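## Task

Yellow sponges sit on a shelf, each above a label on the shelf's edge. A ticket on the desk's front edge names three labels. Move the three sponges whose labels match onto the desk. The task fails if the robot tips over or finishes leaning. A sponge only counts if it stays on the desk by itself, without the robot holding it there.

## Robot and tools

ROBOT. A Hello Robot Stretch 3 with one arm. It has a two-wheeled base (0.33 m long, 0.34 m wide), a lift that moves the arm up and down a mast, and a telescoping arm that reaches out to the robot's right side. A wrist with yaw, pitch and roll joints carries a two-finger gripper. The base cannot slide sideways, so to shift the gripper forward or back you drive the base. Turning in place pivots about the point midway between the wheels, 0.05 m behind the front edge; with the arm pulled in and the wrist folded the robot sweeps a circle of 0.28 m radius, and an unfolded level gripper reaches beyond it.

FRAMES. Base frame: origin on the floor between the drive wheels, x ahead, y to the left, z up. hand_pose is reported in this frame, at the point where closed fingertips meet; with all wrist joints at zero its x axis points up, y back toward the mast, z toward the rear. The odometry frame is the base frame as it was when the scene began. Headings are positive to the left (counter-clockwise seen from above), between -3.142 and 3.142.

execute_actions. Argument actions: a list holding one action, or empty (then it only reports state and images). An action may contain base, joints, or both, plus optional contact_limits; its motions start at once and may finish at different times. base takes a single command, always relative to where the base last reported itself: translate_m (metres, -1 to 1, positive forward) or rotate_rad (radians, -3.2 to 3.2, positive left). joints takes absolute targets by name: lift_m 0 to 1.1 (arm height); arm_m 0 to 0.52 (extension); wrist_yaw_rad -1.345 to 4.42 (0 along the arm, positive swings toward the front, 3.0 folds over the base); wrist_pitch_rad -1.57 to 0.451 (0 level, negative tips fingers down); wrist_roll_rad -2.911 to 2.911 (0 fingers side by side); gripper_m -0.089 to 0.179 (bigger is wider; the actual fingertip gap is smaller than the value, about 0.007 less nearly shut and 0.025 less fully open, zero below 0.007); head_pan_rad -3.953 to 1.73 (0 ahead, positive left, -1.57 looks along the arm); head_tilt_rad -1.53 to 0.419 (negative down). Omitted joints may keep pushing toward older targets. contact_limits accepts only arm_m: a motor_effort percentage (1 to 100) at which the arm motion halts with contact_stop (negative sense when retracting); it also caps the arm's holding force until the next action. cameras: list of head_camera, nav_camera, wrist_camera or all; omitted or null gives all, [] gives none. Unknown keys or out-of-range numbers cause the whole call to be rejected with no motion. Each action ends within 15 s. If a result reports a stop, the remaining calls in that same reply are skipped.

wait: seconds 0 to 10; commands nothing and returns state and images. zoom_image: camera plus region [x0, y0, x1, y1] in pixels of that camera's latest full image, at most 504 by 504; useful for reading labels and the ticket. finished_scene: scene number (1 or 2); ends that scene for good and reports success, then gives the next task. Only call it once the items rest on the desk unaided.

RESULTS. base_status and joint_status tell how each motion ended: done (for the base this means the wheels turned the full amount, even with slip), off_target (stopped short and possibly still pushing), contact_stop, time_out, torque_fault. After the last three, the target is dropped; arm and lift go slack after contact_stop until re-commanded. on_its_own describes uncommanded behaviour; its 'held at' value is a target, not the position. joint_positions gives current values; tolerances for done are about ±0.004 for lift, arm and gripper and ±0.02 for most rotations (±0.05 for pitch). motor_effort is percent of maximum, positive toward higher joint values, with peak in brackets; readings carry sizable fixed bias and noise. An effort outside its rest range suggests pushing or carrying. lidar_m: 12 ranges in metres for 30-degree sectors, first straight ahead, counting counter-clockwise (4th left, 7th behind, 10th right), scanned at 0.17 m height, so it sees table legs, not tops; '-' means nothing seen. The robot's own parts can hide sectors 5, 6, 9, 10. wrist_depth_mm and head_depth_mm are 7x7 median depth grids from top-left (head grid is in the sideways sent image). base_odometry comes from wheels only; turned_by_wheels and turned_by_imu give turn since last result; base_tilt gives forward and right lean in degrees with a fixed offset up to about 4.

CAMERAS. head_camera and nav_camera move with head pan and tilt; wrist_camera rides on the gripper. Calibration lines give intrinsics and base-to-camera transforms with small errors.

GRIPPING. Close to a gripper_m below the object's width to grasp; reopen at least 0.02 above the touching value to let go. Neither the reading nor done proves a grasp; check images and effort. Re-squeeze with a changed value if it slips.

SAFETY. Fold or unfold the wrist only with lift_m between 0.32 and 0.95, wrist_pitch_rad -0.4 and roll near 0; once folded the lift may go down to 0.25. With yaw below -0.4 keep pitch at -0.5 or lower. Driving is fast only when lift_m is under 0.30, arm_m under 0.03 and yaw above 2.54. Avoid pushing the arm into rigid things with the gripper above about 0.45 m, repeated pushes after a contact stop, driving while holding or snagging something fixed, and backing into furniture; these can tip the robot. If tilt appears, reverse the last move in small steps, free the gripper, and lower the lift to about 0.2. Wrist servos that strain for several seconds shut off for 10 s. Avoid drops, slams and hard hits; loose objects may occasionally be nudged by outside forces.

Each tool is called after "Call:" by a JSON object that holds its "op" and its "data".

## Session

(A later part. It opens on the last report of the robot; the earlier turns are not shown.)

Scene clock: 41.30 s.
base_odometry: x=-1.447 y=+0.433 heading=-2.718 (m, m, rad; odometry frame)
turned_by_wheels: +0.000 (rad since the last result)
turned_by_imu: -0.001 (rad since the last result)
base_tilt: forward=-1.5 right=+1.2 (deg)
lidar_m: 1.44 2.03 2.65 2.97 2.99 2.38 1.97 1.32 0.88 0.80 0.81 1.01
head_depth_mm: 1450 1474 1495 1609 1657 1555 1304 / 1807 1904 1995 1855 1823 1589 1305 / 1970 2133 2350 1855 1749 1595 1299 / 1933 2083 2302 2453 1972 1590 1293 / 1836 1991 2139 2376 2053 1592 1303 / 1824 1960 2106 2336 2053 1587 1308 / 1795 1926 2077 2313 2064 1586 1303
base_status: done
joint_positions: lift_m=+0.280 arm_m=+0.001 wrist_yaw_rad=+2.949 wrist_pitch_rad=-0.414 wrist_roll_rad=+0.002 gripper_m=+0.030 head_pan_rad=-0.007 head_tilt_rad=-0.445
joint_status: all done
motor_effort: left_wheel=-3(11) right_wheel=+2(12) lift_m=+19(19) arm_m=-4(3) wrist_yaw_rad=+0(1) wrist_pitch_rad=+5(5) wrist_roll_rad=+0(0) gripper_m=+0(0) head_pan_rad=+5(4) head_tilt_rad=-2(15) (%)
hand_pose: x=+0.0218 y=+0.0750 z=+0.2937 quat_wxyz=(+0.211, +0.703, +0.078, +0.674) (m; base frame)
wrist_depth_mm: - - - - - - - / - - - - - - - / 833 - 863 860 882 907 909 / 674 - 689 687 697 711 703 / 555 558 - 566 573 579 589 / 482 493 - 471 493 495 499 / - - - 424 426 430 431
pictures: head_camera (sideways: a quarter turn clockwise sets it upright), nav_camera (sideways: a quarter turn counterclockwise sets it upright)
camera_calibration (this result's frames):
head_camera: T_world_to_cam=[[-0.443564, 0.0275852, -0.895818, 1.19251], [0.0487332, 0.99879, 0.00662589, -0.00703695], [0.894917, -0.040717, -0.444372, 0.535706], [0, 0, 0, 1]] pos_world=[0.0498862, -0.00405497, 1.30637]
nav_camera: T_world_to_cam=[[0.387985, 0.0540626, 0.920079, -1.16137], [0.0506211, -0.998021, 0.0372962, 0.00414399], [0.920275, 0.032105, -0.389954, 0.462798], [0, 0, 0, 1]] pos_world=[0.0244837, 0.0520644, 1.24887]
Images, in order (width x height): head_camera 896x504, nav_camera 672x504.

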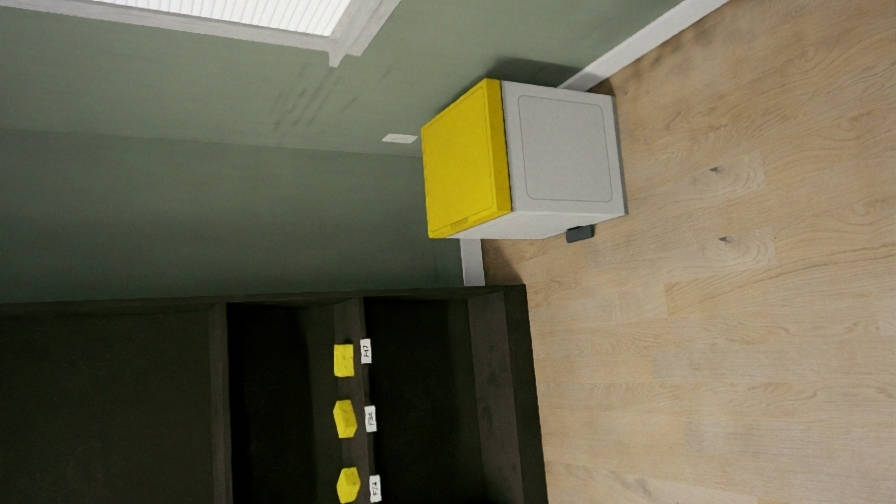

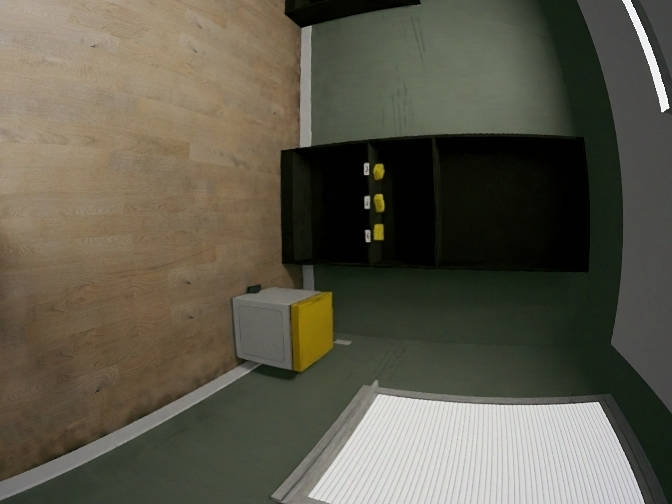

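Call:
{"op": "zoom_image", "data": {"camera": "head_camera", "region": [310, 330, 400, 504]}}

Region (310, 330, 400, 504) of head_camera's 896x504 image, scaled by 2.897, with more detail than that image has; it fills the left 261 columns of this view, and the rest is white.

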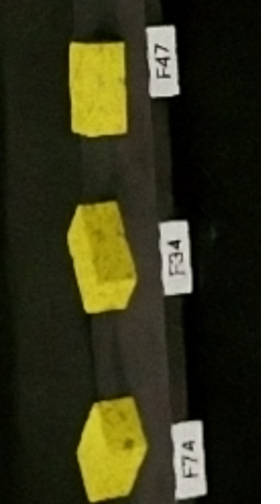

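Call:
{"op": "execute_actions", "data": {"actions": [{"base": {"rotate_rad": 0.14}}], "cameras": []}}

Call:
{"op": "execute_actions", "data": {"actions": [{"base": {"translate_m": 1.0}}], "cameras": []}}

Call:
{"op": "execute_actions", "data": {"actions": [{"base": {"translate_m": 0.32}, "joints": {"head_tilt_rad": -0.7}}], "cameras": ["head_camera"]}}

Scene clock: 42.87 s.
base_odometry: x=-1.447 y=+0.433 heading=-2.578 (m, m, rad; odometry frame)
turned_by_wheels: +0.140 (rad since the last result)
turned_by_imu: +0.141 (rad since the last result)
base_tilt: forward=-1.5 right=+1.2 (deg)
lidar_m: 1.43 2.03 3.08 2.96 3.08 2.39 1.98 1.12 0.83 0.80 0.83 1.14
head_depth_mm: 1887 2036 2093 1893 1706 1591 1301 / 1901 2062 2265 1860 1697 1594 1311 / 1891 2049 2239 2432 1969 1597 1308 / 1865 1998 2172 2376 2067 1590 1308 / 1861 2004 2164 2372 2047 1599 1307 / 1835 1999 2168 2364 2068 1599 1304 / 1805 1952 2138 2454 2032 1604 1300
base_status: done
joint_positions: lift_m=+0.280 arm_m=+0.001 wrist_yaw_rad=+2.949 wrist_pitch_rad=-0.414 wrist_roll_rad=+0.002 gripper_m=+0.030 head_pan_rad=-0.007 head_tilt_rad=-0.445
joint_status: not commanded
motor_effort: left_wheel=-4(13) right_wheel=+2(9) lift_m=+19(19) arm_m=-4(4) wrist_yaw_rad=+1(1) wrist_pitch_rad=+5(5) wrist_roll_rad=+0(0) gripper_m=-1(0) head_pan_rad=+6(5) head_tilt_rad=-2(2) (%)
hand_pose: x=+0.0218 y=+0.0750 z=+0.2937 quat_wxyz=(+0.211, +0.703, +0.078, +0.674) (m; base frame)
wrist_depth_mm: - - - - - - - / - - - - - - - / 843 - 870 873 882 888 892 / 679 - 690 690 688 709 709 / 561 559 - 575 574 580 583 / 482 491 - 473 491 486 493 / - - - 426 428 427 432
pictures: none
No camera images: the call's "cameras" was empty. Leave "cameras" out to get every camera's image.

Scene clock: 48.03 s.
base_odometry: x=-2.292 y=-0.101 heading=-2.578 (m, m, rad; odometry frame)
turned_by_wheels: +0.000 (rad since the last result)
turned_by_imu: -0.001 (rad since the last result)
base_tilt: forward=-1.4 right=+1.1 (deg)
lidar_m: 0.97 1.10 1.76 2.97 3.07 3.27 2.83 1.14 0.83 0.80 0.55 0.53
head_depth_mm: 1042 1130 1245 1371 1549 1126 981 / 870 1096 1223 1374 1529 1587 1305 / 986 1072 1068 1258 1228 1450 1296 / 995 1081 1140 1298 1470 1465 1300 / 992 1081 1134 1285 1463 1474 1302 / 988 1073 1131 1280 1449 1480 1306 / 985 1072 1127 1260 1450 1470 1301
base_status: done
joint_positions: lift_m=+0.280 arm_m=+0.001 wrist_yaw_rad=+2.949 wrist_pitch_rad=-0.414 wrist_roll_rad=+0.002 gripper_m=+0.030 head_pan_rad=-0.007 head_tilt_rad=-0.445
joint_status: not commanded
motor_effort: left_wheel=-4(12) right_wheel=+2(11) lift_m=+19(19) arm_m=-4(3) wrist_yaw_rad=+2(1) wrist_pitch_rad=+5(5) wrist_roll_rad=+0(0) gripper_m=+0(0) head_pan_rad=+5(4) head_tilt_rad=-2(2) (%)
hand_pose: x=+0.0217 y=+0.0750 z=+0.2937 quat_wxyz=(+0.211, +0.703, +0.078, +0.674) (m; base frame)
wrist_depth_mm: - - - - - - - / - - - - - - - / 843 - 866 875 880 886 884 / 674 - 684 687 697 701 715 / 561 560 - 571 579 582 587 / 477 498 - 473 493 494 498 / - - - 426 428 430 432
pictures: none
No camera images: the call's "cameras" was empty. Leave "cameras" out to get every camera's image.

Scene clock: 50.97 s.
base_odometry: x=-2.563 y=-0.272 heading=-2.578 (m, m, rad; odometry frame)
turned_by_wheels: +0.000 (rad since the last result)
turned_by_imu: +0.000 (rad since the last result)
base_tilt: forward=-1.5 right=+1.2 (deg)
lidar_m: 0.80 0.84 1.31 2.65 3.09 3.59 3.22 1.14 0.83 0.36 0.37 0.51
head_depth_mm: 540 829 1014 1199 1470 1339 982 / 710 650 752 893 1418 1342 1157 / 732 692 960 978 1299 1264 1155 / 729 693 955 920 1352 1264 1154 / 726 690 951 978 1354 1265 1158 / 722 690 947 930 1352 1265 1153 / 721 646 938 977 1352 1262 1150
base_status: done
joint_positions: lift_m=+0.280 arm_m=+0.001 wrist_yaw_rad=+2.949 wrist_pitch_rad=-0.414 wrist_roll_rad=+0.002 gripper_m=+0.030 head_pan_rad=-0.007 head_tilt_rad=-0.692
joint_status: all done
motor_effort: left_wheel=-4(11) right_wheel=+2(11) lift_m=+19(19) arm_m=-4(4) wrist_yaw_rad=+1(1) wrist_pitch_rad=+5(5) wrist_roll_rad=+0(0) gripper_m=+0(0) head_pan_rad=+2(5) head_tilt_rad=-3(20) (%)
hand_pose: x=+0.0217 y=+0.0750 z=+0.2937 quat_wxyz=(+0.212, +0.703, +0.078, +0.674) (m; base frame)
wrist_depth_mm: - - - - - - 682 / - - - - - - 757 / 832 - 865 871 878 858 687 / 669 - 691 693 694 705 637 / 552 563 - 568 577 580 583 / 478 493 - 470 491 494 499 / - - - 426 424 428 430
pictures: head_camera (sideways: a quarter turn clockwise sets it upright)
camera_calibration (this result's frames):
head_camera: T_world_to_cam=[[-0.649007, 0.028948, -0.760232, 1.01698], [0.0489987, 0.998792, -0.00379806, 0.00653272], [0.759203, -0.0397153, -0.649641, 0.803596], [0, 0, 0, 1]] pos_world=[0.049615, -0.00404938, 1.29521]
Images, in order (width x height): head_camera 896x504.

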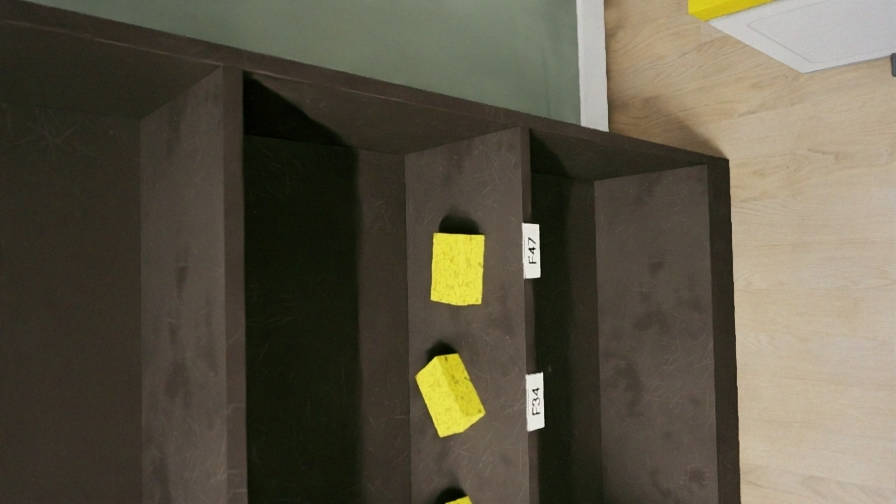

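Call:
{"op": "execute_actions", "data": {"actions": [{"base": {"rotate_rad": 1.555}, "joints": {"lift_m": 0.58, "wrist_yaw_rad": 0.0, "head_pan_rad": -1.57, "head_tilt_rad": -0.7}}], "cameras": []}}

Call:
{"op": "execute_actions", "data": {"actions": [{"joints": {"wrist_pitch_rad": -0.05, "gripper_m": 0.175, "arm_m": 0.15}}], "cameras": ["head_camera", "wrist_camera"]}}

Scene clock: 54.77 s.
base_odometry: x=-2.563 y=-0.272 heading=-1.023 (m, m, rad; odometry frame)
turned_by_wheels: +1.555 (rad since the last result)
turned_by_imu: +1.570 (rad since the last result)
base_tilt: forward=-1.5 right=+1.2 (deg)
lidar_m: 2.65 3.06 3.59 3.35 1.15 0.83 0.36 0.36 0.50 0.75 0.84 1.28
head_depth_mm: 539 614 1020 1209 1469 1331 998 / 717 654 775 874 1427 1342 1168 / 738 690 969 979 1307 1268 1179 / 735 691 967 922 1363 1268 - / 732 690 959 952 1356 1262 1153 / 731 690 950 936 1358 1263 1154 / 727 688 949 982 1361 1256 1155
base_status: done
joint_positions: lift_m=+0.580 arm_m=+0.001 wrist_yaw_rad=+0.001 wrist_pitch_rad=-0.414 wrist_roll_rad=+0.002 gripper_m=+0.030 head_pan_rad=-1.563 head_tilt_rad=-0.692
joint_status: all done
motor_effort: left_wheel=-4(15) right_wheel=+3(10) lift_m=+24(26) arm_m=-3(3) wrist_yaw_rad=-1(0) wrist_pitch_rad=+6(6) wrist_roll_rad=+0(0) gripper_m=+0(0) head_pan_rad=-5(54) head_tilt_rad=-3(3) (%)
hand_pose: x=-0.0213 y=-0.3706 z=+0.5933 quat_wxyz=(+0.692, +0.146, -0.692, -0.146) (m; base frame)
wrist_depth_mm: 356 350 385 353 356 616 648 / 639 641 643 656 587 691 701 / 698 715 712 727 584 775 790 / 744 804 791 802 669 866 837 / 745 827 847 842 722 940 878 / 687 722 695 722 827 838 810 / 682 688 694 707 720 740 392
pictures: none
No camera images: the call's "cameras" was empty. Leave "cameras" out to get every camera's image.

Scene clock: 57.13 s.
base_odometry: x=-2.563 y=-0.272 heading=-1.023 (m, m, rad; odometry frame)
turned_by_wheels: +0.000 (rad since the last result)
turned_by_imu: +0.000 (rad since the last result)
base_tilt: forward=-1.4 right=+1.3 (deg)
lidar_m: 2.64 3.08 3.58 3.38 1.15 0.83 0.36 0.36 0.50 0.75 0.84 1.29
head_depth_mm: 539 613 1022 1213 1475 1345 999 / 716 652 774 872 1428 1372 - / 736 692 967 985 1293 - 1136 / 736 691 967 919 1351 1273 1155 / 731 692 962 953 1357 1264 1163 / 728 690 954 939 1357 1263 1150 / 725 689 944 979 1358 1254 1148
base_status: not commanded
joint_positions: lift_m=+0.580 arm_m=+0.150 wrist_yaw_rad=+0.000 wrist_pitch_rad=-0.073 wrist_roll_rad=+0.002 gripper_m=+0.175 head_pan_rad=-1.563 head_tilt_rad=-0.692
joint_status: all done
motor_effort: left_wheel=-3(4) right_wheel=+3(3) lift_m=+24(24) arm_m=+5(6) wrist_yaw_rad=+0(0) wrist_pitch_rad=+9(10) wrist_roll_rad=+0(0) gripper_m=+0(83) head_pan_rad=-4(4) head_tilt_rad=-4(3) (%)
hand_pose: x=-0.0213 y=-0.5484 z=+0.6758 quat_wxyz=(+0.706, +0.026, -0.707, -0.026) (m; base frame)
wrist_depth_mm: 444 447 450 454 457 301 227 / 467 468 475 472 473 303 238 / 486 384 492 489 497 303 546 / 325 335 325 318 352 295 566 / 251 255 257 256 260 269 607 / - 574 578 577 572 349 640 / 597 610 604 618 577 324 678
pictures: head_camera (sideways: a quarter turn clockwise sets it upright), wrist_camera
camera_calibration (this result's frames):
head_camera: T_world_to_cam=[[0.0194649, 0.649382, -0.760213, 1.01288], [0.999401, -0.0344043, -0.00379927, 0.000736826], [-0.0286218, -0.759684, -0.649663, 0.80843], [0, 0, 0, 1]] pos_world=[0.00268668, -0.0435693, 1.29521]
wrist_camera: T_world_to_cam=[[-0.999578, 0.0282962, 0.00659402, -0.014444], [0.00199279, 0.29319, -0.956052, 0.828254], [-0.028986, -0.955635, -0.293123, -0.160693], [0, 0, 0, 1]] pos_world=[-0.0207463, -0.395991, 0.744846]
Images, in order (width x height): head_camera 896x504, wrist_camera 644x364.

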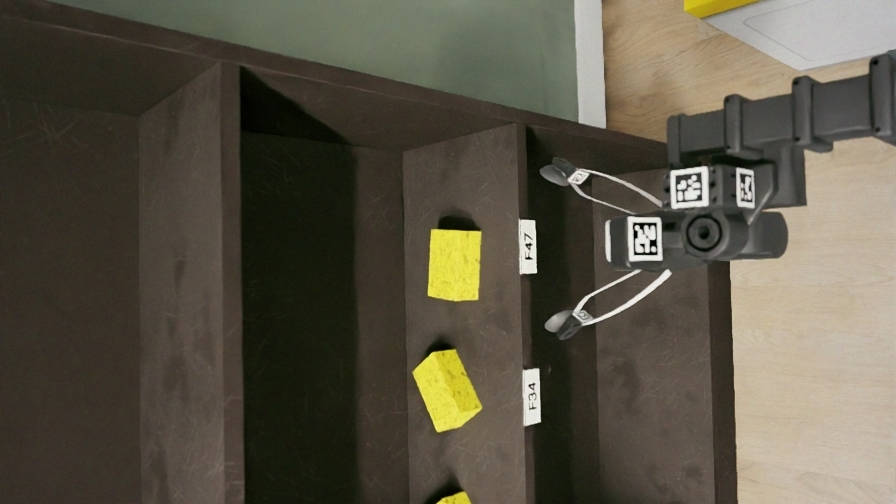

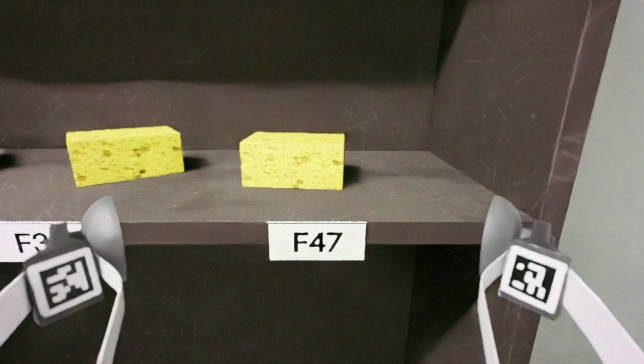

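Call:
{"op": "execute_actions", "data": {"actions": [{"base": {"translate_m": 0.013}, "joints": {"arm_m": 0.27}, "contact_limits": {"arm_m": 15}}], "cameras": ["wrist_camera"]}}

Scene clock: 59.57 s.
base_odometry: x=-2.556 y=-0.283 heading=-1.023 (m, m, rad; odometry frame)
turned_by_wheels: +0.000 (rad since the last result)
turned_by_imu: +0.000 (rad since the last result)
base_tilt: forward=-1.5 right=+1.2 (deg)
lidar_m: 2.64 3.06 3.59 3.14 1.17 0.84 0.37 0.38 0.52 0.80 0.83 1.29
head_depth_mm: 559 605 1003 1207 1478 1341 1036 / 726 690 823 891 1424 1372 - / 737 693 965 981 1158 1271 1150 / 735 691 962 917 1362 1273 1156 / 733 690 958 978 1353 1258 1152 / 729 688 957 944 1349 1268 1146 / 726 689 948 977 1357 1262 1151
base_status: done
joint_positions: lift_m=+0.580 arm_m=+0.270 wrist_yaw_rad=+0.000 wrist_pitch_rad=-0.073 wrist_roll_rad=+0.002 gripper_m=+0.175 head_pan_rad=-1.563 head_tilt_rad=-0.692
joint_status: all done
motor_effort: left_wheel=-4(7) right_wheel=+3(8) lift_m=+24(24) arm_m=+6(6) wrist_yaw_rad=+2(1) wrist_pitch_rad=+8(8) wrist_roll_rad=+0(0) gripper_m=-1(0) head_pan_rad=-5(5) head_tilt_rad=-3(4) (%)
contact_limits: arm_m 15 (drawing in: default 29, maximum 48; extending or still: default 42, maximum 68)
hand_pose: x=-0.0214 y=-0.6685 z=+0.6759 quat_wxyz=(+0.706, +0.026, -0.707, -0.026) (m; base frame)
wrist_depth_mm: 339 339 344 344 346 322 219 / 351 355 361 361 363 322 219 / 368 371 376 379 380 323 218 / 231 285 245 204 348 301 218 / 228 229 213 206 233 251 209 / - 173 173 173 175 172 182 / 138 139 139 139 141 143 144
pictures: wrist_camera
camera_calibration (this result's frames):
wrist_camera: T_world_to_cam=[[-0.999576, 0.0283625, 0.00658357, -0.0110135], [0.0020117, 0.292844, -0.956158, 0.86337], [-0.029047, -0.955739, -0.292777, -0.275662], [0, 0, 0, 1]] pos_world=[-0.0207528, -0.515982, 0.744883]
Images, in order (width x height): wrist_camera 644x364.

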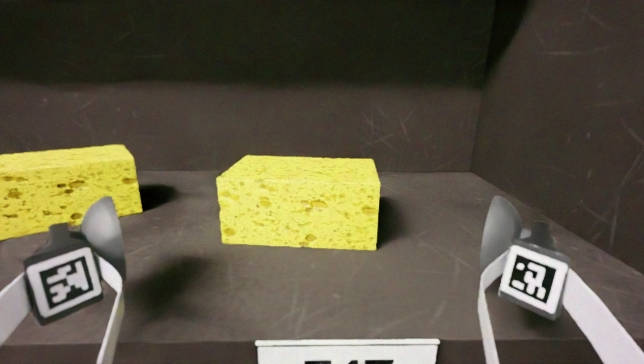

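Call:
{"op": "execute_actions", "data": {"actions": [{"joints": {"arm_m": 0.35, "gripper_m": 0.16}, "contact_limits": {"arm_m": 15}}], "cameras": ["wrist_camera", "head_camera"]}}

Scene clock: 61.47 s.
base_odometry: x=-2.556 y=-0.283 heading=-1.023 (m, m, rad; odometry frame)
turned_by_wheels: +0.000 (rad since the last result)
turned_by_imu: +0.000 (rad since the last result)
base_tilt: forward=-1.5 right=+1.3 (deg)
lidar_m: 2.63 3.07 3.60 3.13 1.17 0.84 0.37 0.38 0.52 0.80 0.83 1.29
head_depth_mm: 558 606 1001 1211 1485 1339 1037 / 728 692 823 893 1432 1357 - / 738 692 965 1017 - 1285 1157 / 735 693 960 943 1378 1273 1155 / 730 691 956 972 1357 1262 1158 / 730 689 953 939 1355 1261 1152 / 726 689 947 976 1354 1260 1148
base_status: not commanded
joint_positions: lift_m=+0.580 arm_m=+0.350 wrist_yaw_rad=+0.000 wrist_pitch_rad=-0.073 wrist_roll_rad=+0.002 gripper_m=+0.160 head_pan_rad=-1.563 head_tilt_rad=-0.692
joint_status: all done
motor_effort: left_wheel=-4(4) right_wheel=+3(3) lift_m=+24(24) arm_m=+6(5) wrist_yaw_rad=-1(0) wrist_pitch_rad=+8(9) wrist_roll_rad=+0(0) gripper_m=+0(62) head_pan_rad=-4(4) head_tilt_rad=-3(3) (%)
contact_limits: arm_m 15 (drawing in: default 29, maximum 48; extending or still: default 42, maximum 68)
hand_pose: x=-0.0214 y=-0.7485 z=+0.6759 quat_wxyz=(+0.706, +0.026, -0.707, -0.026) (m; base frame)
wrist_depth_mm: 266 267 270 270 273 274 217 / 278 278 281 284 286 284 217 / 291 294 295 296 299 298 218 / 299 302 304 305 310 299 217 / 178 222 130 131 206 253 207 / - 156 130 128 128 - 177 / 137 138 135 133 134 140 141
pictures: head_camera (sideways: a quarter turn clockwise sets it upright), wrist_camera
camera_calibration (this result's frames):
head_camera: T_world_to_cam=[[0.0194744, 0.649382, -0.760213, 1.01288], [0.9994, -0.0344189, -0.00379928, 0.000736836], [-0.0286329, -0.759683, -0.649663, 0.80843], [0, 0, 0, 1]] pos_world=[0.00268604, -0.0435692, 1.29521]
wrist_camera: T_world_to_cam=[[-0.999576, 0.0283711, 0.00658282, -0.00873972], [0.00201427, 0.292822, -0.956165, 0.886791], [-0.0290551, -0.955746, -0.292755, -0.35214], [0, 0, 0, 1]] pos_world=[-0.0207537, -0.59598, 0.744886]
Images, in order (width x height): head_camera 896x504, wrist_camera 644x364.

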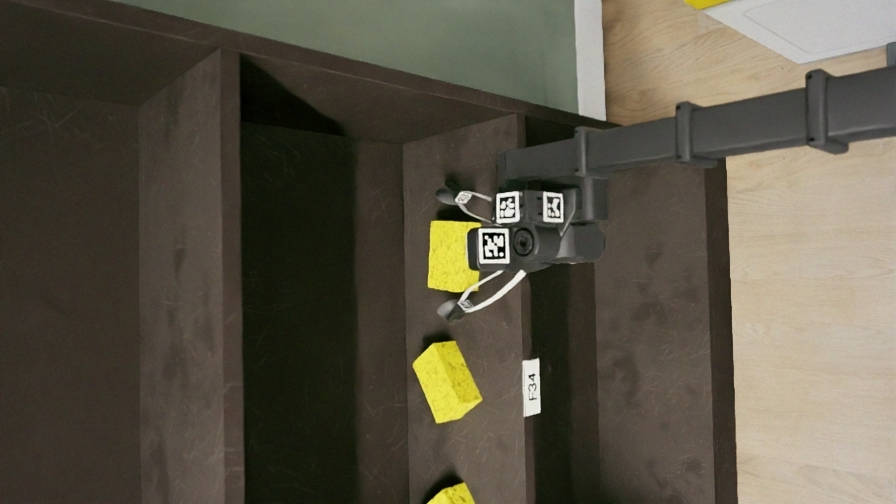

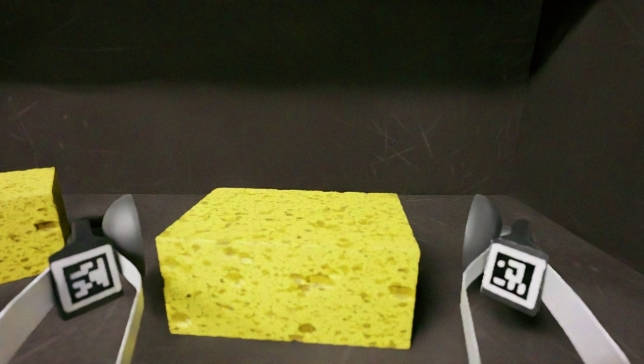

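Call:
{"op": "execute_actions", "data": {"actions": [{"joints": {"lift_m": 0.572, "gripper_m": 0.07}}], "cameras": ["wrist_camera"]}}

Call:
{"op": "execute_actions", "data": {"actions": [{"joints": {"lift_m": 0.60}}], "cameras": ["wrist_camera"]}}

Scene clock: 62.97 s.
base_odometry: x=-2.556 y=-0.283 heading=-1.023 (m, m, rad; odometry frame)
turned_by_wheels: +0.000 (rad since the last result)
turned_by_imu: +0.000 (rad since the last result)
base_tilt: forward=-1.5 right=+1.2 (deg)
lidar_m: 2.63 3.05 3.60 3.15 1.17 0.84 0.37 0.38 0.52 0.80 0.83 1.29
head_depth_mm: 559 605 999 1209 1476 1341 1035 / 726 691 823 891 1427 1371 - / 740 690 966 1014 - 1286 1164 / 734 690 963 942 1382 1279 1151 / 731 689 955 984 1365 1261 1153 / 729 689 950 937 1358 1256 1156 / 725 688 943 978 1352 1262 1151
base_status: not commanded
joint_positions: lift_m=+0.572 arm_m=+0.350 wrist_yaw_rad=+0.000 wrist_pitch_rad=-0.073 wrist_roll_rad=+0.002 gripper_m=+0.071 head_pan_rad=-1.563 head_tilt_rad=-0.692
joint_status: all done
motor_effort: left_wheel=-4(4) right_wheel=+3(3) lift_m=+19(21) arm_m=+5(6) wrist_yaw_rad=+0(0) wrist_pitch_rad=+9(9) wrist_roll_rad=+0(0) gripper_m=-15(90) head_pan_rad=-4(5) head_tilt_rad=-3(3) (%)
hand_pose: x=-0.0214 y=-0.7485 z=+0.6682 quat_wxyz=(+0.706, +0.026, -0.707, -0.026) (m; base frame)
wrist_depth_mm: 267 268 268 272 273 274 218 / 277 281 281 283 285 283 218 / 292 293 295 296 298 297 218 / 261 301 170 171 308 296 217 / 183 211 127 124 123 218 205 / 167 145 132 130 128 163 163 / - 128 128 129 129 129 131
pictures: wrist_camera
camera_calibration (this result's frames):
wrist_camera: T_world_to_cam=[[-0.999576, 0.0283711, 0.00657874, -0.00868623], [0.00201563, 0.292738, -0.956191, 0.879421], [-0.0290541, -0.955772, -0.292671, -0.354462], [0, 0, 0, 1]] pos_world=[-0.0207537, -0.595978, 0.737211]
Images, in order (width x height): wrist_camera 644x364.

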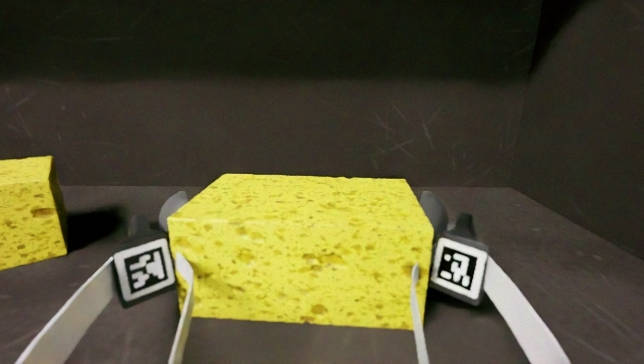

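Scene clock: 64.00 s.
base_odometry: x=-2.556 y=-0.283 heading=-1.023 (m, m, rad; odometry frame)
turned_by_wheels: +0.000 (rad since the last result)
turned_by_imu: +0.000 (rad since the last result)
base_tilt: forward=-1.3 right=+1.2 (deg)
lidar_m: 2.64 3.07 3.58 3.14 1.17 0.84 0.37 0.38 0.52 0.80 0.83 1.29
head_depth_mm: 559 605 999 1211 1480 1341 1036 / 730 689 824 894 1429 1380 - / 737 692 971 1015 - 1286 1159 / 735 690 964 947 1382 1274 1160 / 731 691 957 947 1361 1267 1160 / 729 689 948 942 1355 1267 1155 / 727 688 950 977 1351 1260 1152
base_status: not commanded
joint_positions: lift_m=+0.600 arm_m=+0.350 wrist_yaw_rad=+0.000 wrist_pitch_rad=-0.073 wrist_roll_rad=+0.002 gripper_m=+0.071 head_pan_rad=-1.563 head_tilt_rad=-0.692
joint_status: all done
motor_effort: left_wheel=-4(4) right_wheel=+2(3) lift_m=+24(26) arm_m=+5(6) wrist_yaw_rad=+1(1) wrist_pitch_rad=+9(8) wrist_roll_rad=+0(0) gripper_m=-15(16) head_pan_rad=-5(5) head_tilt_rad=-3(3) (%)
hand_pose: x=-0.0214 y=-0.7485 z=+0.6959 quat_wxyz=(+0.706, +0.026, -0.707, -0.026) (m; base frame)
wrist_depth_mm: 267 268 269 270 273 273 218 / 277 279 281 283 285 284 218 / 291 292 295 295 297 298 218 / 303 307 171 172 309 309 217 / 198 272 127 124 123 279 218 / 186 186 133 129 128 210 200 / - 165 158 159 160 167 168
pictures: wrist_camera
camera_calibration (this result's frames):
wrist_camera: T_world_to_cam=[[-0.999576, 0.0283702, 0.00658043, -0.00886998], [0.00201373, 0.292738, -0.956191, 0.905891], [-0.0290537, -0.955772, -0.292671, -0.346362], [0, 0, 0, 1]] pos_world=[-0.0207535, -0.59598, 0.764893]
Images, in order (width x height): wrist_camera 644x364.

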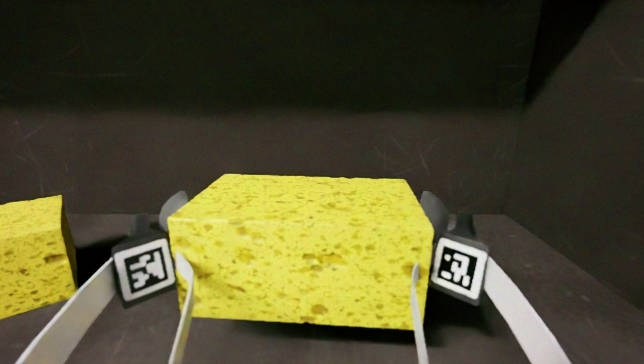

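Call:
{"op": "execute_actions", "data": {"actions": [{"joints": {"arm_m": 0.0, "gripper_m": 0.055, "head_pan_rad": -0.3, "head_tilt_rad": -0.35}}], "cameras": ["head_camera"]}}

Call:
{"op": "execute_actions", "data": {"actions": [{"base": {"rotate_rad": 1.35}, "joints": {"wrist_pitch_rad": -0.4, "wrist_yaw_rad": 2.62, "lift_m": 0.29, "head_pan_rad": -1.7, "head_tilt_rad": -0.35}}], "cameras": ["wrist_camera"]}}

Call:
{"op": "execute_actions", "data": {"actions": [{"base": {"translate_m": 1.0}, "joints": {"head_pan_rad": -2.15}}], "cameras": ["head_camera"]}}

Scene clock: 68.23 s.
base_odometry: x=-2.556 y=-0.283 heading=-1.023 (m, m, rad; odometry frame)
turned_by_wheels: +0.000 (rad since the last result)
turned_by_imu: +0.001 (rad since the last result)
base_tilt: forward=-1.5 right=+1.3 (deg)
lidar_m: 2.63 3.05 3.60 3.16 1.18 0.85 0.37 0.38 0.52 0.80 0.83 1.28
head_depth_mm: 1243 1297 1354 1423 1481 1554 1377 / 1460 1535 1614 1708 1815 1714 1384 / 1777 1874 1909 2079 2157 1724 1374 / 2222 2425 1911 2056 2176 1741 1381 / 2596 2803 2660 2866 2325 1739 1388 / 2515 2692 2889 3052 2323 1738 1391 / 2446 2606 2775 2956 2308 1737 1383
base_status: not commanded
joint_positions: lift_m=+0.600 arm_m=+0.001 wrist_yaw_rad=+0.000 wrist_pitch_rad=-0.073 wrist_roll_rad=+0.002 gripper_m=+0.056 head_pan_rad=-0.307 head_tilt_rad=-0.359
joint_status: all done
motor_effort: left_wheel=-4(3) right_wheel=+3(3) lift_m=+24(24) arm_m=-4(6) wrist_yaw_rad=+1(1) wrist_pitch_rad=+8(8) wrist_roll_rad=+0(0) gripper_m=-20(75) head_pan_rad=+5(53) head_tilt_rad=+5(25) (%)
hand_pose: x=-0.0215 y=-0.3996 z=+0.6959 quat_wxyz=(+0.706, +0.026, -0.707, -0.026) (m; base frame)
wrist_depth_mm: 581 581 587 594 584 414 638 / 608 614 613 621 609 657 667 / 618 634 630 637 612 699 695 / 454 411 170 171 427 726 735 / 689 685 127 124 123 766 782 / 713 750 133 129 127 825 822 / 673 776 790 798 552 870 858
pictures: head_camera (sideways: a quarter turn clockwise sets it upright)
camera_calibration (this result's frames):
head_camera: T_world_to_cam=[[-0.340808, 0.133816, -0.930561, 1.23722], [0.341236, 0.939922, 0.010188, -0.0134597], [0.876018, -0.314069, -0.365996, 0.433831], [0, 0, 0, 1]] pos_world=[0.0462038, -0.016656, 1.31023]
Images, in order (width x height): head_camera 896x504.

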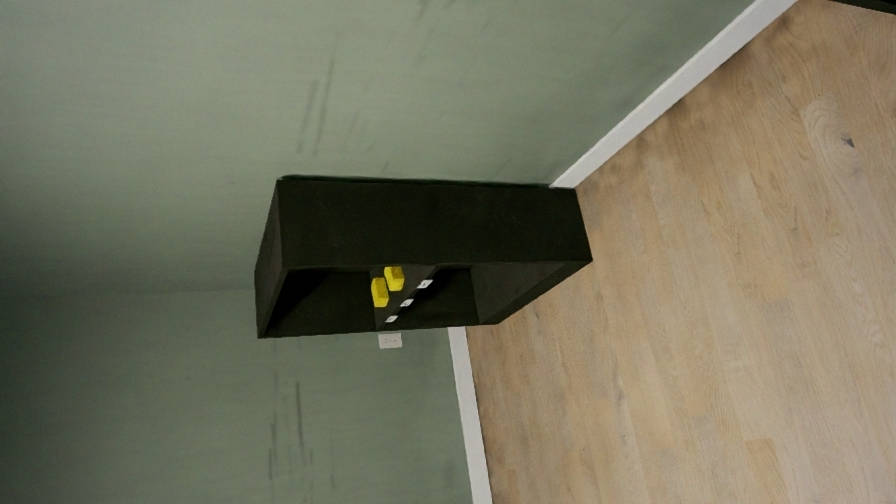

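Scene clock: 71.90 s.
base_odometry: x=-2.556 y=-0.283 heading=+0.327 (m, m, rad; odometry frame)
turned_by_wheels: +1.350 (rad since the last result)
turned_by_imu: +1.364 (rad since the last result)
base_tilt: forward=-1.4 right=+1.3 (deg)
lidar_m: 3.54 1.57 0.92 0.81 0.40 0.44 0.67 0.89 0.83 1.89 2.96 3.47
head_depth_mm: 1197 1257 1299 1370 1428 1519 1336 / 1384 1465 1542 1625 1737 1672 1384 / 1665 1758 1872 2023 2093 1728 1384 / 2060 2216 1902 2045 2170 1744 1388 / 2577 2775 2654 2822 2324 1733 1391 / 2546 2713 2912 3017 2319 1740 1392 / 2434 2599 2794 2956 2340 1736 1389
base_status: done
joint_positions: lift_m=+0.290 arm_m=+0.001 wrist_yaw_rad=+2.619 wrist_pitch_rad=-0.415 wrist_roll_rad=+0.002 gripper_m=+0.056 head_pan_rad=-1.693 head_tilt_rad=-0.359
joint_status: all done
motor_effort: left_wheel=-5(9) right_wheel=+3(9) lift_m=+19(23) arm_m=-4(4) wrist_yaw_rad=+1(1) wrist_pitch_rad=+6(9) wrist_roll_rad=+0(0) gripper_m=-20(20) head_pan_rad=-5(54) head_tilt_rad=+4(4) (%)
hand_pose: x=+0.0910 y=+0.0489 z=+0.3035 quat_wxyz=(+0.320, +0.706, -0.038, +0.630) (m; base frame)
wrist_depth_mm: 656 752 907 - - - - / 691 802 953 - - - - / 727 822 864 893 901 909 925 / 688 697 170 172 708 719 720 / 574 570 127 124 123 590 599 / 504 - 133 129 127 502 508 / - - 420 422 425 442 441
pictures: wrist_camera
camera_calibration (this result's frames):
wrist_camera: T_world_to_cam=[[0.853345, -0.521104, 0.0159129, -0.0612075], [-0.300068, -0.515885, -0.802385, 0.317352], [0.426335, 0.679936, -0.596595, 0.274956], [0, 0, 0, 1]] pos_world=[0.030235, -0.0551305, 0.41965]
Images, in order (width x height): wrist_camera 644x364.

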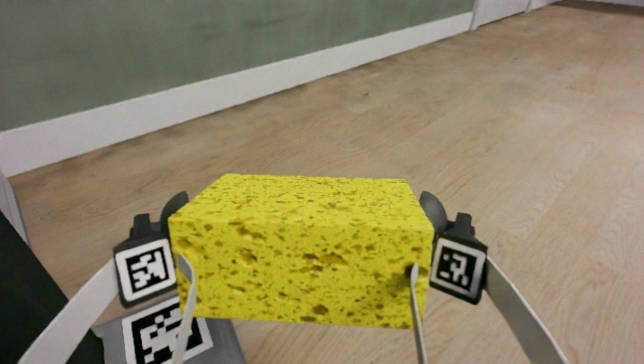

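Scene clock: 77.13 s.
base_odometry: x=-1.609 y=+0.038 heading=+0.327 (m, m, rad; odometry frame)
turned_by_wheels: +0.000 (rad since the last result)
turned_by_imu: -0.001 (rad since the last result)
base_tilt: forward=-1.5 right=+1.3 (deg)
lidar_m: 2.42 1.99 1.20 1.05 1.05 1.20 1.26 1.63 2.23 2.72 2.72 3.18
head_depth_mm: 1713 1802 1910 2045 2120 1720 1378 / 1839 1953 2103 2249 2282 1726 1388 / 1991 2115 2273 2451 2317 1738 1391 / 2167 2310 2294 2551 2323 1732 1389 / 2367 2576 2686 2892 2337 1744 1381 / 2631 2888 2800 3040 2345 1742 1393 / 2647 2821 2972 3049 2336 1745 1383
base_status: done
joint_positions: lift_m=+0.290 arm_m=+0.001 wrist_yaw_rad=+2.619 wrist_pitch_rad=-0.416 wrist_roll_rad=+0.002 gripper_m=+0.056 head_pan_rad=-2.143 head_tilt_rad=-0.359
joint_status: all done
motor_effort: left_wheel=-3(12) right_wheel=+3(11) lift_m=+19(19) arm_m=-4(3) wrist_yaw_rad=+1(1) wrist_pitch_rad=+6(6) wrist_roll_rad=+0(0) gripper_m=-20(20) head_pan_rad=-5(41) head_tilt_rad=+4(4) (%)
hand_pose: x=+0.0909 y=+0.0489 z=+0.3034 quat_wxyz=(+0.320, +0.706, -0.038, +0.630) (m; base frame)
wrist_depth_mm: 838 966 - - - - - / 875 - - - - - - / 863 866 888 885 890 917 934 / 681 701 170 171 708 714 730 / 569 571 127 124 123 592 589 / 502 - 133 130 127 504 509 / - - 419 424 426 434 438
pictures: head_camera (sideways: a quarter turn clockwise sets it upright)
camera_calibration (this result's frames):
head_camera: T_world_to_cam=[[0.218146, 0.293399, -0.930768, 1.23408], [0.81769, -0.575569, 0.0102114, -0.0163965], [-0.532725, -0.763307, -0.365468, 0.441736], [0, 0, 0, 1]] pos_world=[-0.0204787, -0.0343351, 1.31025]
Images, in order (width x height): head_camera 896x504.

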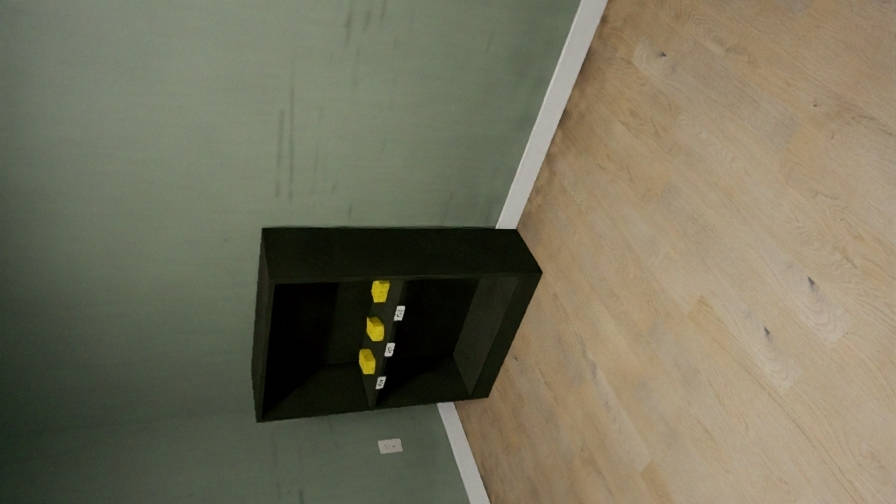

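Call:
{"op": "zoom_image", "data": {"camera": "head_camera", "region": [350, 270, 420, 400]}}

Call:
{"op": "execute_actions", "data": {"actions": [{"base": {"translate_m": 1.0}, "joints": {"head_pan_rad": 0.2, "head_tilt_rad": -0.5}}], "cameras": ["head_camera"]}}

Region (350, 270, 420, 400) of head_camera's 896x504 image, scaled by 3.877, with more detail than that image has; it fills the left 271 columns of this view, and the rest is white.

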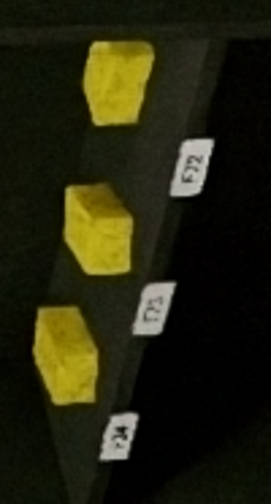

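Scene clock: 82.43 s.
base_odometry: x=-0.662 y=+0.358 heading=+0.327 (m, m, rad; odometry frame)
turned_by_wheels: +0.000 (rad since the last result)
turned_by_imu: -0.001 (rad since the last result)
base_tilt: forward=-1.5 right=+1.3 (deg)
lidar_m: 1.60 1.18 1.45 1.26 1.29 1.50 2.18 2.58 2.84 2.47 2.48 2.18
head_depth_mm: 1631 1749 1397 2130 1859 1524 1261 / 1591 1748 1401 2204 1929 1526 1264 / 1587 1736 1401 2189 1942 1527 1268 / 1573 1721 1405 2132 1843 1526 1263 / 1573 1704 1408 1561 1859 1539 1262 / 1560 1692 1279 2025 1869 1531 1260 / 1559 1672 1174 2062 1804 1531 1267
base_status: done
joint_positions: lift_m=+0.290 arm_m=+0.001 wrist_yaw_rad=+2.619 wrist_pitch_rad=-0.416 wrist_roll_rad=+0.002 gripper_m=+0.056 head_pan_rad=+0.193 head_tilt_rad=-0.494
joint_status: all done
motor_effort: left_wheel=-2(10) right_wheel=+2(10) lift_m=+19(19) arm_m=-3(4) wrist_yaw_rad=+1(1) wrist_pitch_rad=+6(6) wrist_roll_rad=+0(0) gripper_m=-20(20) head_pan_rad=+6(54) head_tilt_rad=-3(14) (%)
hand_pose: x=+0.0909 y=+0.0489 z=+0.3033 quat_wxyz=(+0.320, +0.706, -0.038, +0.630) (m; base frame)
wrist_depth_mm: - - - - - - - / - - - - - - - / 865 860 876 888 905 917 916 / 688 683 171 171 716 720 718 / 574 575 127 124 123 592 594 / 507 - 133 129 127 507 510 / - - 421 424 421 434 443
pictures: head_camera (sideways: a quarter turn clockwise sets it upright)
camera_calibration (this result's frames):
head_camera: T_world_to_cam=[[-0.482855, -0.0693282, -0.872952, 1.16293], [-0.1502, 0.988645, 0.00456385, -0.00313853], [0.862723, 0.133321, -0.487785, 0.592393], [0, 0, 0, 1]] pos_world=[0.0499827, 0.00474791, 1.30415]
Images, in order (width x height): head_camera 896x504.

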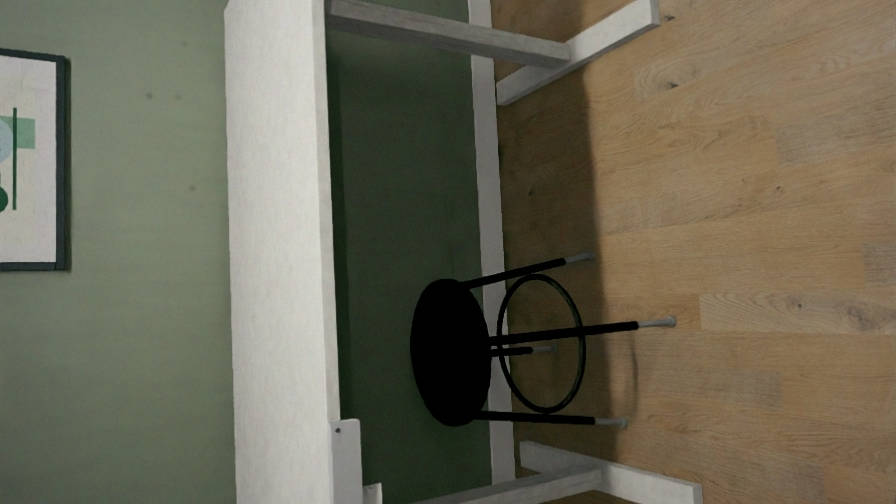

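Call:
{"op": "execute_actions", "data": {"actions": [{"base": {"translate_m": 0.5}}], "cameras": []}}

Call:
{"op": "execute_actions", "data": {"actions": [{"base": {"rotate_rad": 1.76}, "joints": {"lift_m": 0.905, "wrist_yaw_rad": 0.0, "wrist_pitch_rad": -0.05, "head_pan_rad": -1.57, "head_tilt_rad": -0.6}}], "cameras": ["head_camera", "wrist_camera"]}}

Scene clock: 86.03 s.
base_odometry: x=-0.188 y=+0.519 heading=+0.326 (m, m, rad; odometry frame)
turned_by_wheels: +0.000 (rad since the last result)
turned_by_imu: +0.000 (rad since the last result)
base_tilt: forward=-1.4 right=+1.3 (deg)
lidar_m: 1.42 0.72 1.12 1.39 1.39 1.65 2.67 3.28 2.71 2.36 2.36 1.12
head_depth_mm: 1205 1324 1077 775 1776 1439 1265 / 1195 1313 1069 775 1798 1518 1265 / 1178 1295 1076 737 1780 1526 1262 / 1173 1282 1079 735 1771 1530 1257 / 1161 1274 1077 737 1721 1443 1264 / 1155 1260 1079 736 1100 1439 1228 / 1146 1246 1079 700 1098 1443 1268
base_status: done
joint_positions: lift_m=+0.290 arm_m=+0.001 wrist_yaw_rad=+2.619 wrist_pitch_rad=-0.416 wrist_roll_rad=+0.002 gripper_m=+0.056 head_pan_rad=+0.193 head_tilt_rad=-0.495
joint_status: not commanded
motor_effort: left_wheel=-3(11) right_wheel=+2(10) lift_m=+19(19) arm_m=-4(3) wrist_yaw_rad=+1(1) wrist_pitch_rad=+6(6) wrist_roll_rad=+0(0) gripper_m=-20(20) head_pan_rad=+3(4) head_tilt_rad=-2(2) (%)
hand_pose: x=+0.0909 y=+0.0489 z=+0.3033 quat_wxyz=(+0.320, +0.706, -0.038, +0.630) (m; base frame)
wrist_depth_mm: - - - - - - 998 / - - - - - - - / 866 871 885 892 893 918 920 / 687 690 171 172 710 723 729 / 574 575 127 124 123 595 594 / 501 - 133 129 128 506 510 / - - 420 422 425 438 443
pictures: none
No camera images: the call's "cameras" was empty. Leave "cameras" out to get every camera's image.

Scene clock: 92.47 s.
base_odometry: x=-0.188 y=+0.519 heading=+2.086 (m, m, rad; odometry frame)
turned_by_wheels: +1.760 (rad since the last result)
turned_by_imu: +1.778 (rad since the last result)
base_tilt: forward=-1.5 right=+1.1 (deg)
lidar_m: 1.39 1.42 1.90 3.05 3.43 2.49 2.36 2.13 1.12 0.94 0.72 1.45
head_depth_mm: 1206 1285 825 1729 1591 - - / 1200 1274 829 1740 1736 - - / 1183 1260 828 672 1595 - - / 1178 1248 823 663 433 - 1203 / 1169 1242 825 1185 1489 1422 1195 / 1164 1252 825 1125 1090 1380 1197 / 1149 1237 826 1123 1048 1383 1204
base_status: done
joint_positions: lift_m=+0.905 arm_m=+0.001 wrist_yaw_rad=+0.001 wrist_pitch_rad=-0.074 wrist_roll_rad=+0.002 gripper_m=+0.056 head_pan_rad=-1.563 head_tilt_rad=-0.593
joint_status: all done
motor_effort: left_wheel=-4(13) right_wheel=+2(10) lift_m=+24(25) arm_m=-4(4) wrist_yaw_rad=+0(2) wrist_pitch_rad=+9(10) wrist_roll_rad=+0(0) gripper_m=-19(20) head_pan_rad=-4(54) head_tilt_rad=-3(14) (%)
hand_pose: x=-0.0212 y=-0.3996 z=+1.0005 quat_wxyz=(+0.706, +0.027, -0.707, -0.026) (m; base frame)
wrist_depth_mm: - - - - - - - / - - - - - - - / 784 788 802 817 851 856 - / 400 402 171 172 418 423 424 / - - 127 124 123 876 - / - 773 133 130 127 - - / 820 683 710 - - - -
pictures: head_camera (sideways: a quarter turn clockwise sets it upright), wrist_camera
camera_calibration (this result's frames):
head_camera: T_world_to_cam=[[0.0200367, 0.57093, -0.820754, 1.09179], [0.999404, -0.0345043, 0.000396254, -0.00472509], [-0.0280933, -0.820273, -0.571282, 0.706462], [0, 0, 0, 1]] pos_world=[0.00269315, -0.0440101, 1.29969]
wrist_camera: T_world_to_cam=[[-0.999592, 0.0277696, 0.00664094, -0.0209242], [0.00182567, 0.294272, -0.95572, 1.09513], [-0.0284942, -0.955318, -0.294202, 0.077984], [0, 0, 0, 1]] pos_world=[-0.0206929, -0.247186, 1.06972]
Images, in order (width x height): head_camera 896x504, wrist_camera 644x364.

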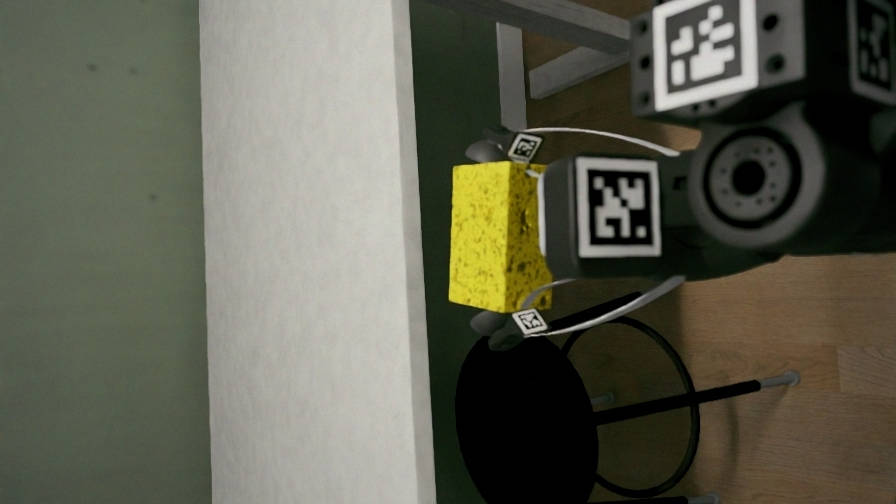

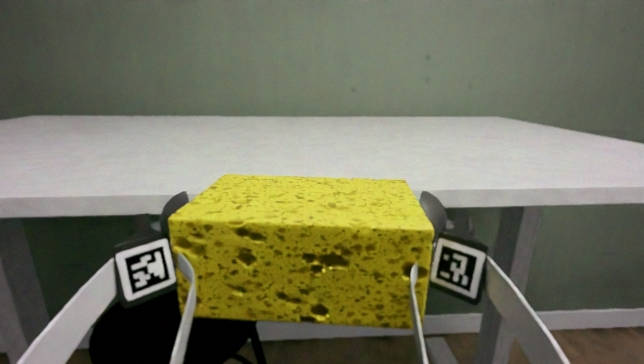

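Call:
{"op": "execute_actions", "data": {"actions": [{"joints": {"arm_m": 0.33}, "contact_limits": {"arm_m": 15}}], "cameras": ["wrist_camera"]}}

Call:
{"op": "execute_actions", "data": {"actions": [{"joints": {"lift_m": 0.882}}], "cameras": ["wrist_camera"]}}

Scene clock: 96.20 s.
base_odometry: x=-0.188 y=+0.519 heading=+2.086 (m, m, rad; odometry frame)
turned_by_wheels: +0.000 (rad since the last result)
turned_by_imu: +0.001 (rad since the last result)
base_tilt: forward=-1.5 right=+1.2 (deg)
lidar_m: 1.39 1.42 1.90 3.05 3.45 2.49 2.35 2.13 1.12 0.94 0.72 1.45
head_depth_mm: 1209 1280 825 - - 1389 1204 / 1195 1280 931 1797 1749 1418 1203 / 1186 1267 - 1797 1737 1423 1199 / 1185 1256 833 1750 1744 1420 1197 / 1166 1246 806 1660 1643 1425 1202 / 1167 1252 824 1131 1088 1386 1202 / 1144 1239 825 1122 1047 1384 1199
base_status: not commanded
joint_positions: lift_m=+0.905 arm_m=+0.330 wrist_yaw_rad=+0.000 wrist_pitch_rad=-0.074 wrist_roll_rad=+0.002 gripper_m=+0.056 head_pan_rad=-1.563 head_tilt_rad=-0.593
joint_status: all done
motor_effort: left_wheel=-4(4) right_wheel=+2(2) lift_m=+24(24) arm_m=+6(6) wrist_yaw_rad=+1(0) wrist_pitch_rad=+9(9) wrist_roll_rad=+0(0) gripper_m=-19(20) head_pan_rad=-4(4) head_tilt_rad=-3(4) (%)
contact_limits: arm_m 15 (drawing in: default 29, maximum 48; extending or still: default 42, maximum 68)
hand_pose: x=-0.0214 y=-0.7284 z=+1.0005 quat_wxyz=(+0.706, +0.027, -0.707, -0.026) (m; base frame)
wrist_depth_mm: 736 753 753 770 793 797 814 / 775 776 793 802 824 841 854 / 787 800 811 832 847 862 884 / 397 400 171 171 413 413 419 / 268 267 127 124 123 277 278 / 202 185 133 129 127 207 208 / - 162 157 157 158 165 166
pictures: wrist_camera
camera_calibration (this result's frames):
wrist_camera: T_world_to_cam=[[-0.999571, 0.0285148, 0.00664056, -0.011438], [0.00204508, 0.294259, -0.955724, 1.1919], [-0.0292063, -0.9553, -0.294191, -0.236177], [0, 0, 0, 1]] pos_world=[-0.0207685, -0.576022, 1.06973]
Images, in order (width x height): wrist_camera 644x364.

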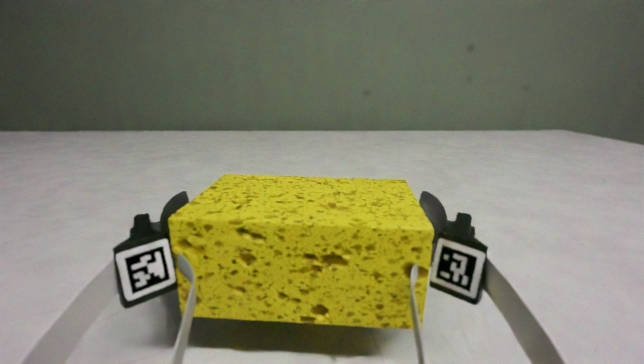

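Scene clock: 97.17 s.
base_odometry: x=-0.188 y=+0.519 heading=+2.086 (m, m, rad; odometry frame)
turned_by_wheels: +0.000 (rad since the last result)
turned_by_imu: +0.000 (rad since the last result)
base_tilt: forward=-1.6 right=+1.3 (deg)
lidar_m: 1.39 1.42 1.90 3.05 3.43 2.48 2.36 2.12 1.11 0.94 0.72 1.45
head_depth_mm: 1202 1283 827 1482 - 1348 1203 / 1200 1275 902 - 1685 1428 1201 / 1188 1267 926 1801 1738 1427 1202 / 1182 1251 932 1772 1737 1432 1201 / 1169 1248 824 1665 1624 1427 1200 / 1161 1254 827 1133 1086 1387 1204 / 1150 1235 827 1132 1050 1385 1200
base_status: not commanded
joint_positions: lift_m=+0.882 arm_m=+0.330 wrist_yaw_rad=+0.000 wrist_pitch_rad=-0.074 wrist_roll_rad=+0.002 gripper_m=+0.056 head_pan_rad=-1.563 head_tilt_rad=-0.593
joint_status: all done
motor_effort: left_wheel=-4(5) right_wheel=+2(2) lift_m=+19(21) arm_m=+5(6) wrist_yaw_rad=+0(1) wrist_pitch_rad=+9(9) wrist_roll_rad=+0(0) gripper_m=-21(21) head_pan_rad=-5(5) head_tilt_rad=-3(4) (%)
hand_pose: x=-0.0214 y=-0.7284 z=+0.9778 quat_wxyz=(+0.706, +0.027, -0.707, -0.026) (m; base frame)
wrist_depth_mm: 738 747 756 763 788 796 814 / 763 776 791 810 823 828 856 / 619 631 643 659 674 682 705 / 325 328 171 172 337 339 342 / 218 218 127 124 123 225 227 / 173 151 133 130 128 169 170 / - 132 133 133 132 135 136
pictures: wrist_camera
camera_calibration (this result's frames):
wrist_camera: T_world_to_cam=[[-0.999571, 0.0285151, 0.00663917, -0.011286], [0.002045, 0.29421, -0.955738, 1.17023], [-0.0292063, -0.955315, -0.294143, -0.242903], [0, 0, 0, 1]] pos_world=[-0.0207685, -0.576021, 1.04706]
Images, in order (width x height): wrist_camera 644x364.

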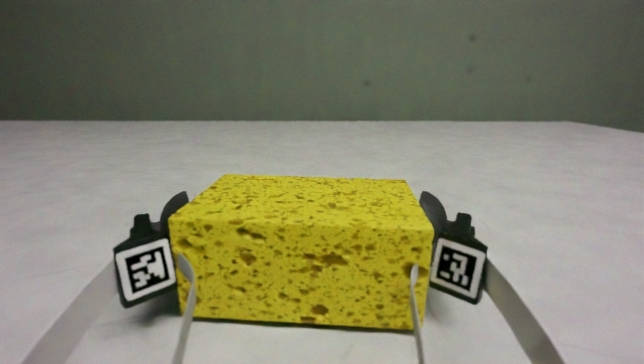

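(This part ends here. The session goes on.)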